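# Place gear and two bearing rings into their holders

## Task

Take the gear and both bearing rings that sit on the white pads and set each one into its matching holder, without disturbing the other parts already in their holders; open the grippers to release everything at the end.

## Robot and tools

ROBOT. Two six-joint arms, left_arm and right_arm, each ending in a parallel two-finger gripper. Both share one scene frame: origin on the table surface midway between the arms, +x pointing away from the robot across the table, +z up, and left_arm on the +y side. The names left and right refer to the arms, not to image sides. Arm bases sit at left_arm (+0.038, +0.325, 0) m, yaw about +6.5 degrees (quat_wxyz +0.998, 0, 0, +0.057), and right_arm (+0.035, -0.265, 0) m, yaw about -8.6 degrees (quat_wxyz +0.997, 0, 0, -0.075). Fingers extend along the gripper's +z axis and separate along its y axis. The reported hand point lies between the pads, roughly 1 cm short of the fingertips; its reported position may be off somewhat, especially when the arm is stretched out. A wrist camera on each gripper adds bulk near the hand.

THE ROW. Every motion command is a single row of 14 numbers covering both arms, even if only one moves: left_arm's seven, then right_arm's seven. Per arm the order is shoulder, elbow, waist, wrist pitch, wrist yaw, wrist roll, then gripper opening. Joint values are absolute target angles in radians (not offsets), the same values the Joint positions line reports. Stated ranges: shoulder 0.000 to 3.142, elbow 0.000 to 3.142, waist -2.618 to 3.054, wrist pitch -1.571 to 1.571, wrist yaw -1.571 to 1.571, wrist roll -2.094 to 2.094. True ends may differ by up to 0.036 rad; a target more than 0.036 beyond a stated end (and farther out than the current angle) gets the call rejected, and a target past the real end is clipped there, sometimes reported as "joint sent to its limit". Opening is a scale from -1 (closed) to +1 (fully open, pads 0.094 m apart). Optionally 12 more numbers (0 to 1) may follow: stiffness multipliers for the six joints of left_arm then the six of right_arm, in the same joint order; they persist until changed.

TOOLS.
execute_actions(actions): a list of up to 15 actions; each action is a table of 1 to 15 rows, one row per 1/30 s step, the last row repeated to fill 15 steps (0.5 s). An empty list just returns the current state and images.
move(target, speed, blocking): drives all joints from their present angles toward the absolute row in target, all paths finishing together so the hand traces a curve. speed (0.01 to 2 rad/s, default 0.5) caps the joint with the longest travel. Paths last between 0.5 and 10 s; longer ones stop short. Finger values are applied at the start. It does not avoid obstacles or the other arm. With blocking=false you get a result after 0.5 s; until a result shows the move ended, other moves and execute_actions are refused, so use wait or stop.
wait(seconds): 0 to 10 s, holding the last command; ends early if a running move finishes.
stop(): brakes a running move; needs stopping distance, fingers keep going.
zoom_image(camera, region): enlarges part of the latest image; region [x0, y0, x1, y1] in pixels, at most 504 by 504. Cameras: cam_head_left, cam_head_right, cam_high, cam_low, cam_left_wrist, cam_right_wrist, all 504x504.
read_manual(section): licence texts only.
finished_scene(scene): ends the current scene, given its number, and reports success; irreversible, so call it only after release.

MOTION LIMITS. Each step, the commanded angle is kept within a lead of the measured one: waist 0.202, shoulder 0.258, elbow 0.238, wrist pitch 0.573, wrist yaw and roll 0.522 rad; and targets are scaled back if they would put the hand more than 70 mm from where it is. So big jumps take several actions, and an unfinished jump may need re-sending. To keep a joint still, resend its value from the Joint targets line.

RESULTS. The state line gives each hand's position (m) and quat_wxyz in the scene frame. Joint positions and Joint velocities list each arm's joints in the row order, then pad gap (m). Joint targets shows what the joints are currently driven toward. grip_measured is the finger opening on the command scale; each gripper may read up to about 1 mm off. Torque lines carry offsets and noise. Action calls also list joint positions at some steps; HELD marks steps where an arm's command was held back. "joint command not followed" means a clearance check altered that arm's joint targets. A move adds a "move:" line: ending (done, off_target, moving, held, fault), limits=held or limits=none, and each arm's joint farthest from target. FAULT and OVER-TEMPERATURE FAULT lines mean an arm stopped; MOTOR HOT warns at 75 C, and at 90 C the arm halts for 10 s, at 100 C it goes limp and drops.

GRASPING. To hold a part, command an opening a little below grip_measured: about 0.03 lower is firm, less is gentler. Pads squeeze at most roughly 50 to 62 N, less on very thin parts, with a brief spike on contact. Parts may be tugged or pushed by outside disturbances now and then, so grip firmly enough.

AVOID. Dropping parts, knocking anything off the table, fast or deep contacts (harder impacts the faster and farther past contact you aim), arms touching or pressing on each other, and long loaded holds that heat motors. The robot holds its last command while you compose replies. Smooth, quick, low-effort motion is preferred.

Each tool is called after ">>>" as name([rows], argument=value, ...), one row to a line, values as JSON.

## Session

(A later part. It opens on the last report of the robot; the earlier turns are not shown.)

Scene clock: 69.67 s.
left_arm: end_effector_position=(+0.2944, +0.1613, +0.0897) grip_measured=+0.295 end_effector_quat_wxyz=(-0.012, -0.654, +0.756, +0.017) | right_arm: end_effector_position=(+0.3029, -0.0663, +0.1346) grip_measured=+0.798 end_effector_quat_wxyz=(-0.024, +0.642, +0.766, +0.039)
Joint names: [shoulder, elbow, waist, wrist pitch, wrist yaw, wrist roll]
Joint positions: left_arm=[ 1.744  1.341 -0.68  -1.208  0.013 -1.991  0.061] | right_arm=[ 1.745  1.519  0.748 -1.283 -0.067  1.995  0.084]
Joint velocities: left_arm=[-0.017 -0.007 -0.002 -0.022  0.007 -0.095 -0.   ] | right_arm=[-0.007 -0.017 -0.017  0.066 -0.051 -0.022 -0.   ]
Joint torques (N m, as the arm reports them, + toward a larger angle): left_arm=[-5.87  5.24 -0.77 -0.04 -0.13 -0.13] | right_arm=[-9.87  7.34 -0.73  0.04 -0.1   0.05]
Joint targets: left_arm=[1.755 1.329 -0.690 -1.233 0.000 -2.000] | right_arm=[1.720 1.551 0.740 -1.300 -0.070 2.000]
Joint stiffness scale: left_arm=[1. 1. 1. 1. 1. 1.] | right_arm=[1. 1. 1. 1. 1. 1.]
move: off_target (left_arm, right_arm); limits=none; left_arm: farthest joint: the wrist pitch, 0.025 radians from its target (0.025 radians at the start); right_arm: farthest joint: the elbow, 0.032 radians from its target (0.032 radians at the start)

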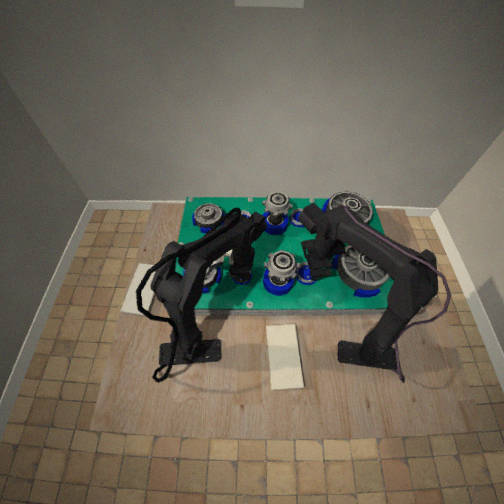

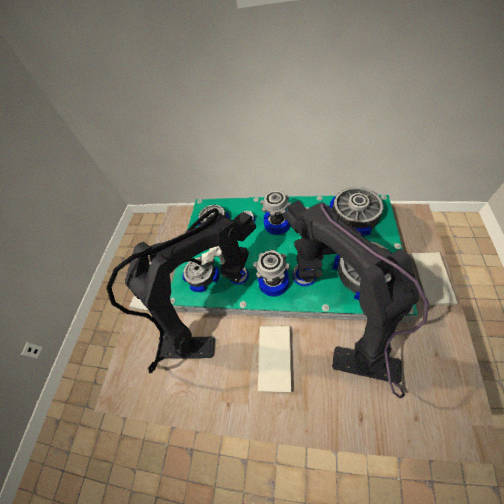

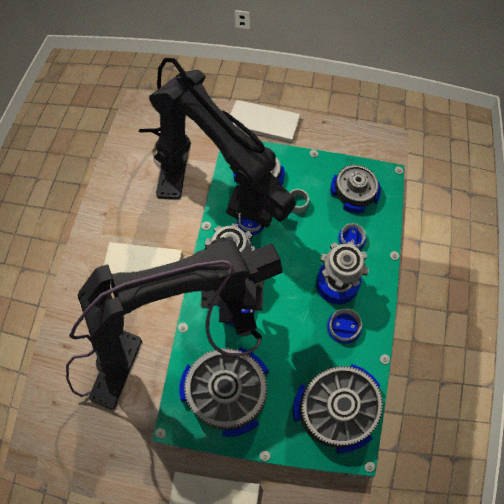

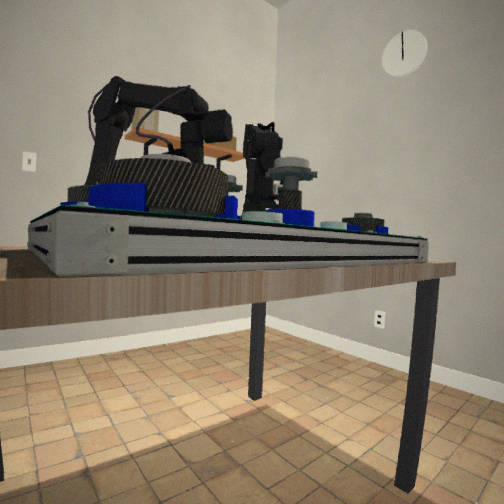

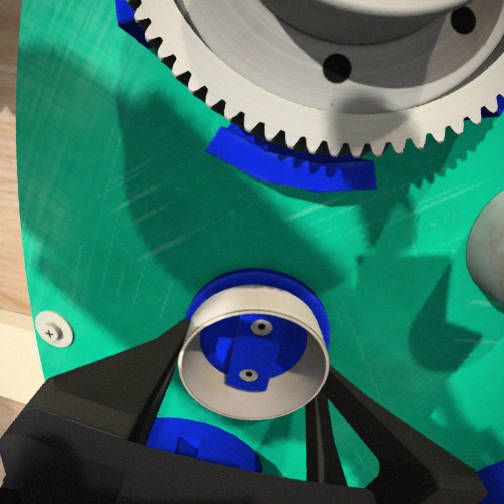

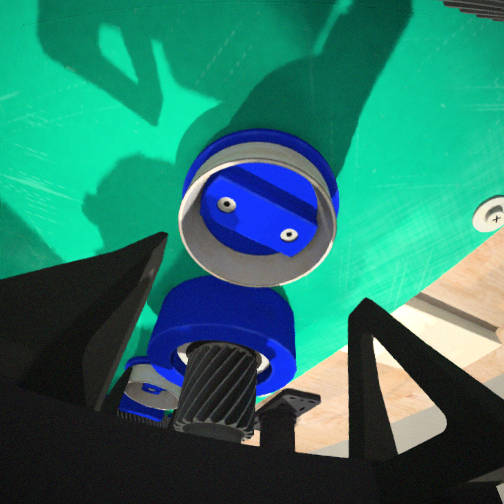

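Seated. Release and lift.

>>> execute_actions([
  [[1.75,1.329,-0.685,-1.225,0,-2.0,0.27,1.72,1.551,0.74,-1.3,-0.07,2.0,0.8],[1.75,1.329,-0.685,-1.225,0,-2.0,0.285,1.72,1.551,0.74,-1.3,-0.07,2.0,0.8],[1.748,1.329,-0.685,-1.225,0,-2.0,0.3,1.72,1.551,0.74,-1.3,-0.07,2.0,0.8],[1.746,1.329,-0.685,-1.225,0,-2.0,0.32,1.72,1.551,0.74,-1.3,-0.07,2.0,0.8],[1.744,1.329,-0.685,-1.225,0,-2.0,0.35,1.72,1.551,0.74,-1.3,-0.07,2.0,0.8],[1.744,1.329,-0.685,-1.225,0,-2.0,0.39,1.72,1.551,0.74,-1.3,-0.07,2.0,0.8],[1.744,1.329,-0.685,-1.225,0,-2.0,0.43,1.72,1.551,0.74,-1.3,-0.07,2.0,0.8],[1.744,1.329,-0.685,-1.225,0,-2.0,0.47,1.72,1.551,0.74,-1.3,-0.07,2.0,0.8],[1.744,1.329,-0.685,-1.225,0,-2.0,0.51,1.72,1.551,0.74,-1.3,-0.07,2.0,0.8],[1.744,1.329,-0.685,-1.225,0,-2.0,0.55,1.72,1.551,0.74,-1.3,-0.07,2.0,0.8],[1.744,1.329,-0.685,-1.225,0,-2.0,0.6,1.72,1.551,0.74,-1.3,-0.07,2.0,0.8]],
])

>>> move(target=[1.62,1.329,-0.685,-1.225,0,-2.0,0.6,1.72,1.551,0.74,-1.3,-0.07,2.0,0.8], speed=0.2)

Scene clock: 72.13 s.
left_arm: end_effector_position=(+0.2945, +0.1614, +0.0897) grip_measured=+0.598 end_effector_quat_wxyz=(-0.012, -0.654, +0.756, +0.017) | right_arm: end_effector_position=(+0.3029, -0.0663, +0.1346) grip_measured=+0.798 end_effector_quat_wxyz=(-0.024, +0.642, +0.766, +0.039)
Joint names: [shoulder, elbow, waist, wrist pitch, wrist yaw, wrist roll]
Joint positions: left_arm=[ 1.744  1.341 -0.68  -1.208  0.012 -1.991  0.075] | right_arm=[ 1.745  1.519  0.748 -1.283 -0.067  1.995  0.084]
Joint velocities: left_arm=[ 0.002 -0.007 -0.017 -0.022  0.007  0.051  0.   ] | right_arm=[-0.002 -0.002 -0.007  0.037 -0.022 -0.081 -0.001]
Joint torques (N m, as the arm reports them, + toward a larger angle): left_arm=[-6.61  5.32 -0.31  0.04 -0.15 -0.12] | right_arm=[-9.87  7.31 -0.73  0.04 -0.1   0.04]
Joint targets: left_arm=[1.744 1.329 -0.685 -1.225 -0.000 -2.000] | right_arm=[1.720 1.551 0.740 -1.300 -0.070 2.000]
Joint stiffness scale: left_arm=[1. 1. 1. 1. 1. 1.] | right_arm=[1. 1. 1. 1. 1. 1.]
Step readings (joint positions):
0: left_arm=[1.744 1.341 -0.680 -1.208 0.013 -1.991] | right_arm=[1.745 1.519 0.748 -1.283 -0.067 1.995]
1: left_arm=[1.744 1.341 -0.680 -1.208 0.013 -1.991] | right_arm=[1.745 1.519 0.748 -1.283 -0.067 1.995]
2: left_arm=[1.744 1.341 -0.680 -1.208 0.013 -1.991] | right_arm=[1.745 1.519 0.748 -1.283 -0.067 1.995]
4: left_arm=[1.744 1.341 -0.680 -1.208 0.013 -1.991] | right_arm=[1.745 1.519 0.748 -1.283 -0.067 1.995]
8: left_arm=[1.744 1.341 -0.680 -1.208 0.012 -1.991] | right_arm=[1.745 1.519 0.748 -1.283 -0.067 1.995]
15: Joint positions above

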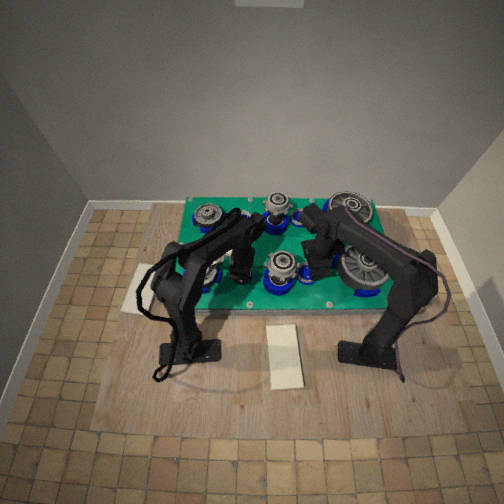

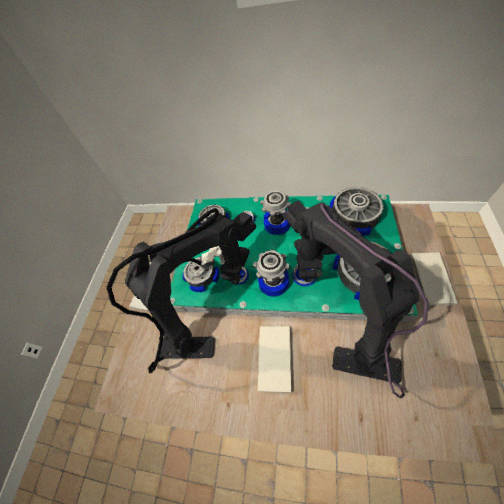

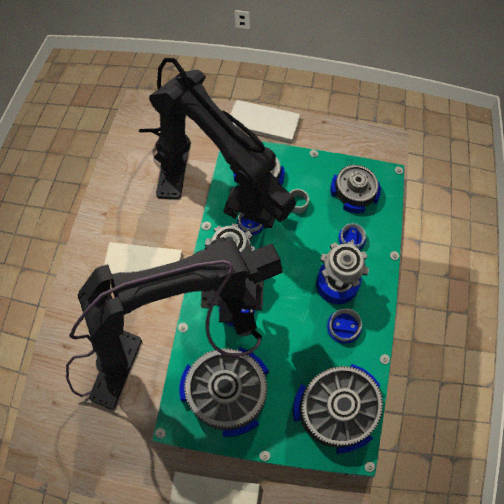

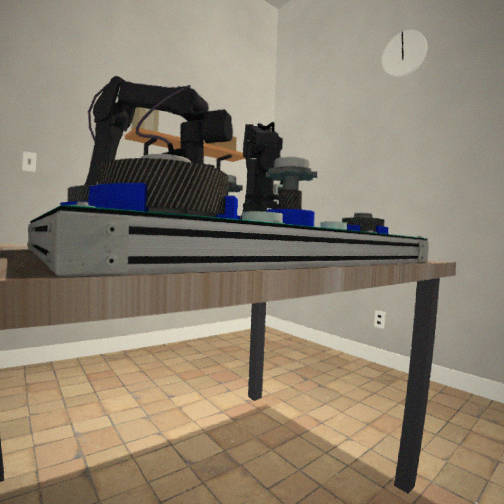

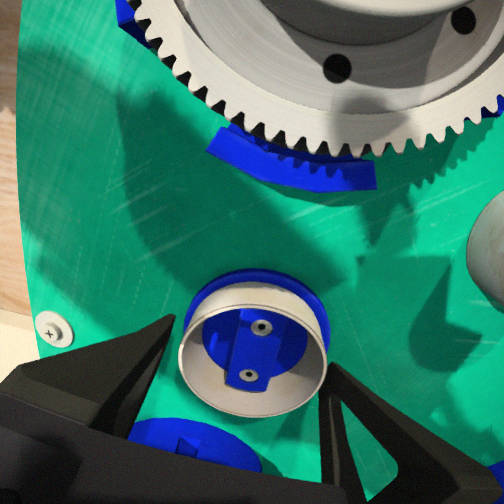

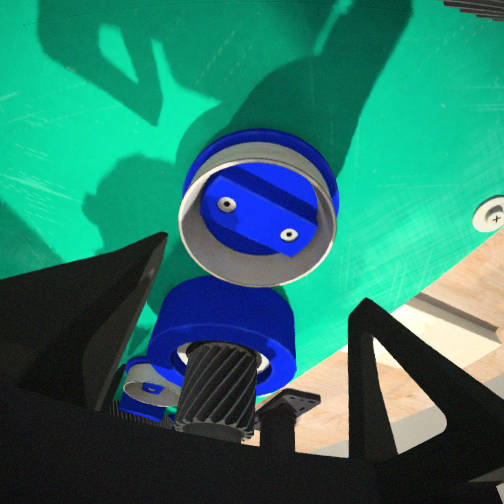

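Scene clock: 73.10 s.
left_arm: end_effector_position=(+0.2957, +0.1606, +0.1184) grip_measured=+0.599 end_effector_quat_wxyz=(+0.003, -0.653, +0.756, -0.031) | right_arm: end_effector_position=(+0.3029, -0.0663, +0.1346) grip_measured=+0.798 end_effector_quat_wxyz=(-0.024, +0.642, +0.766, +0.039)
Joint names: [shoulder, elbow, waist, wrist pitch, wrist yaw, wrist roll]
Joint positions: left_arm=[ 1.643  1.341 -0.68  -1.208  0.012 -1.991  0.075] | right_arm=[ 1.745  1.519  0.748 -1.283 -0.067  1.995  0.084]
Joint velocities: left_arm=[ 0.002 -0.027 -0.007 -0.037 -0.007  0.066 -0.   ] | right_arm=[ 0.012 -0.017 -0.017  0.037  0.051  0.007  0.   ]
Joint torques (N m, as the arm reports them, + toward a larger angle): left_arm=[-7.81  5.48 -0.34  0.27 -0.13 -0.12] | right_arm=[-9.84  7.3  -0.71  0.05 -0.09  0.04]
Joint targets: left_arm=[1.620 1.329 -0.685 -1.225 0.000 -2.000] | right_arm=[1.720 1.551 0.740 -1.300 -0.070 2.000]
Joint stiffness scale: left_arm=[1. 1. 1. 1. 1. 1.] | right_arm=[1. 1. 1. 1. 1. 1.]
move: off_target (left_arm, right_arm); limits=none; left_arm: farthest joint: the shoulder, 0.023 radians from its target (0.124 radians at the start); right_arm: farthest joint: the elbow, 0.032 radians from its target (0.032 radians at the start)

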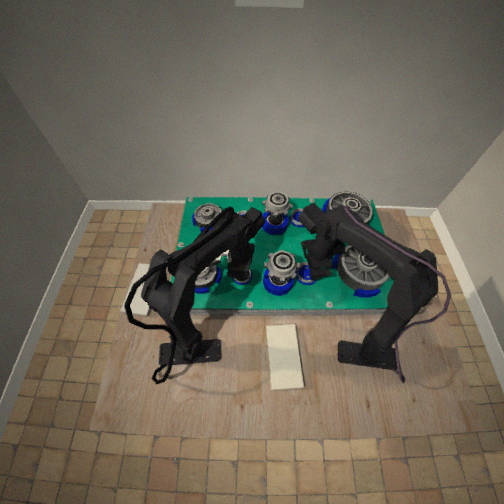

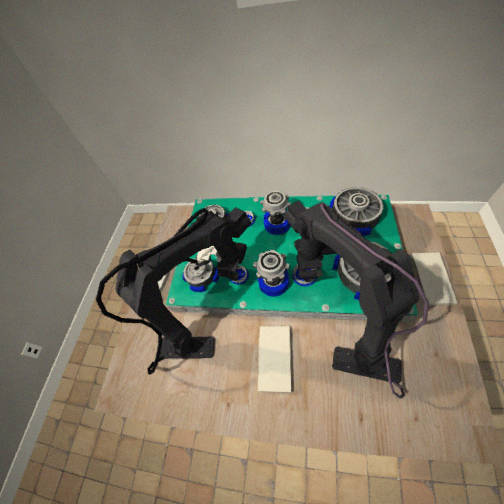

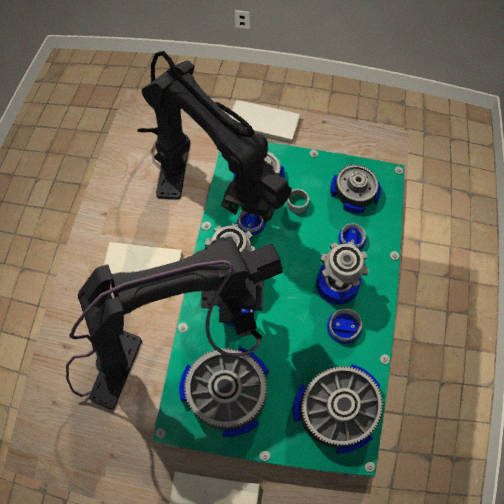

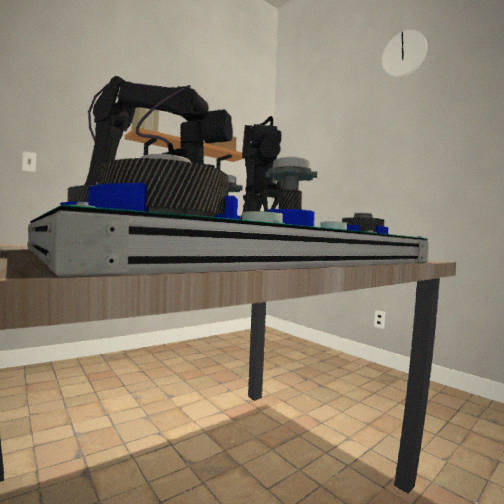

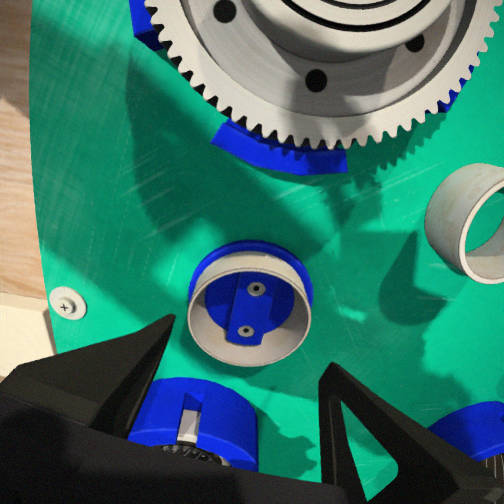

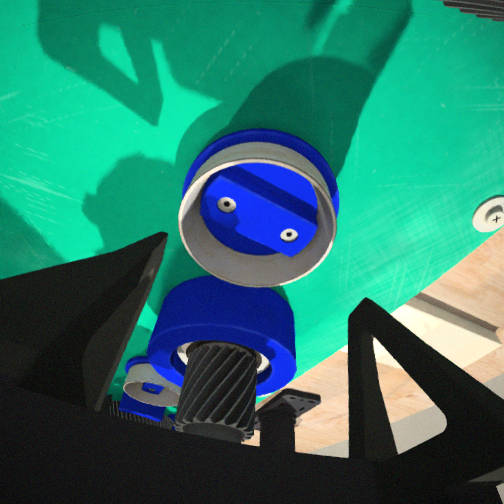

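>>> finished_scene(scene=2)

The scene is finished: the task was done.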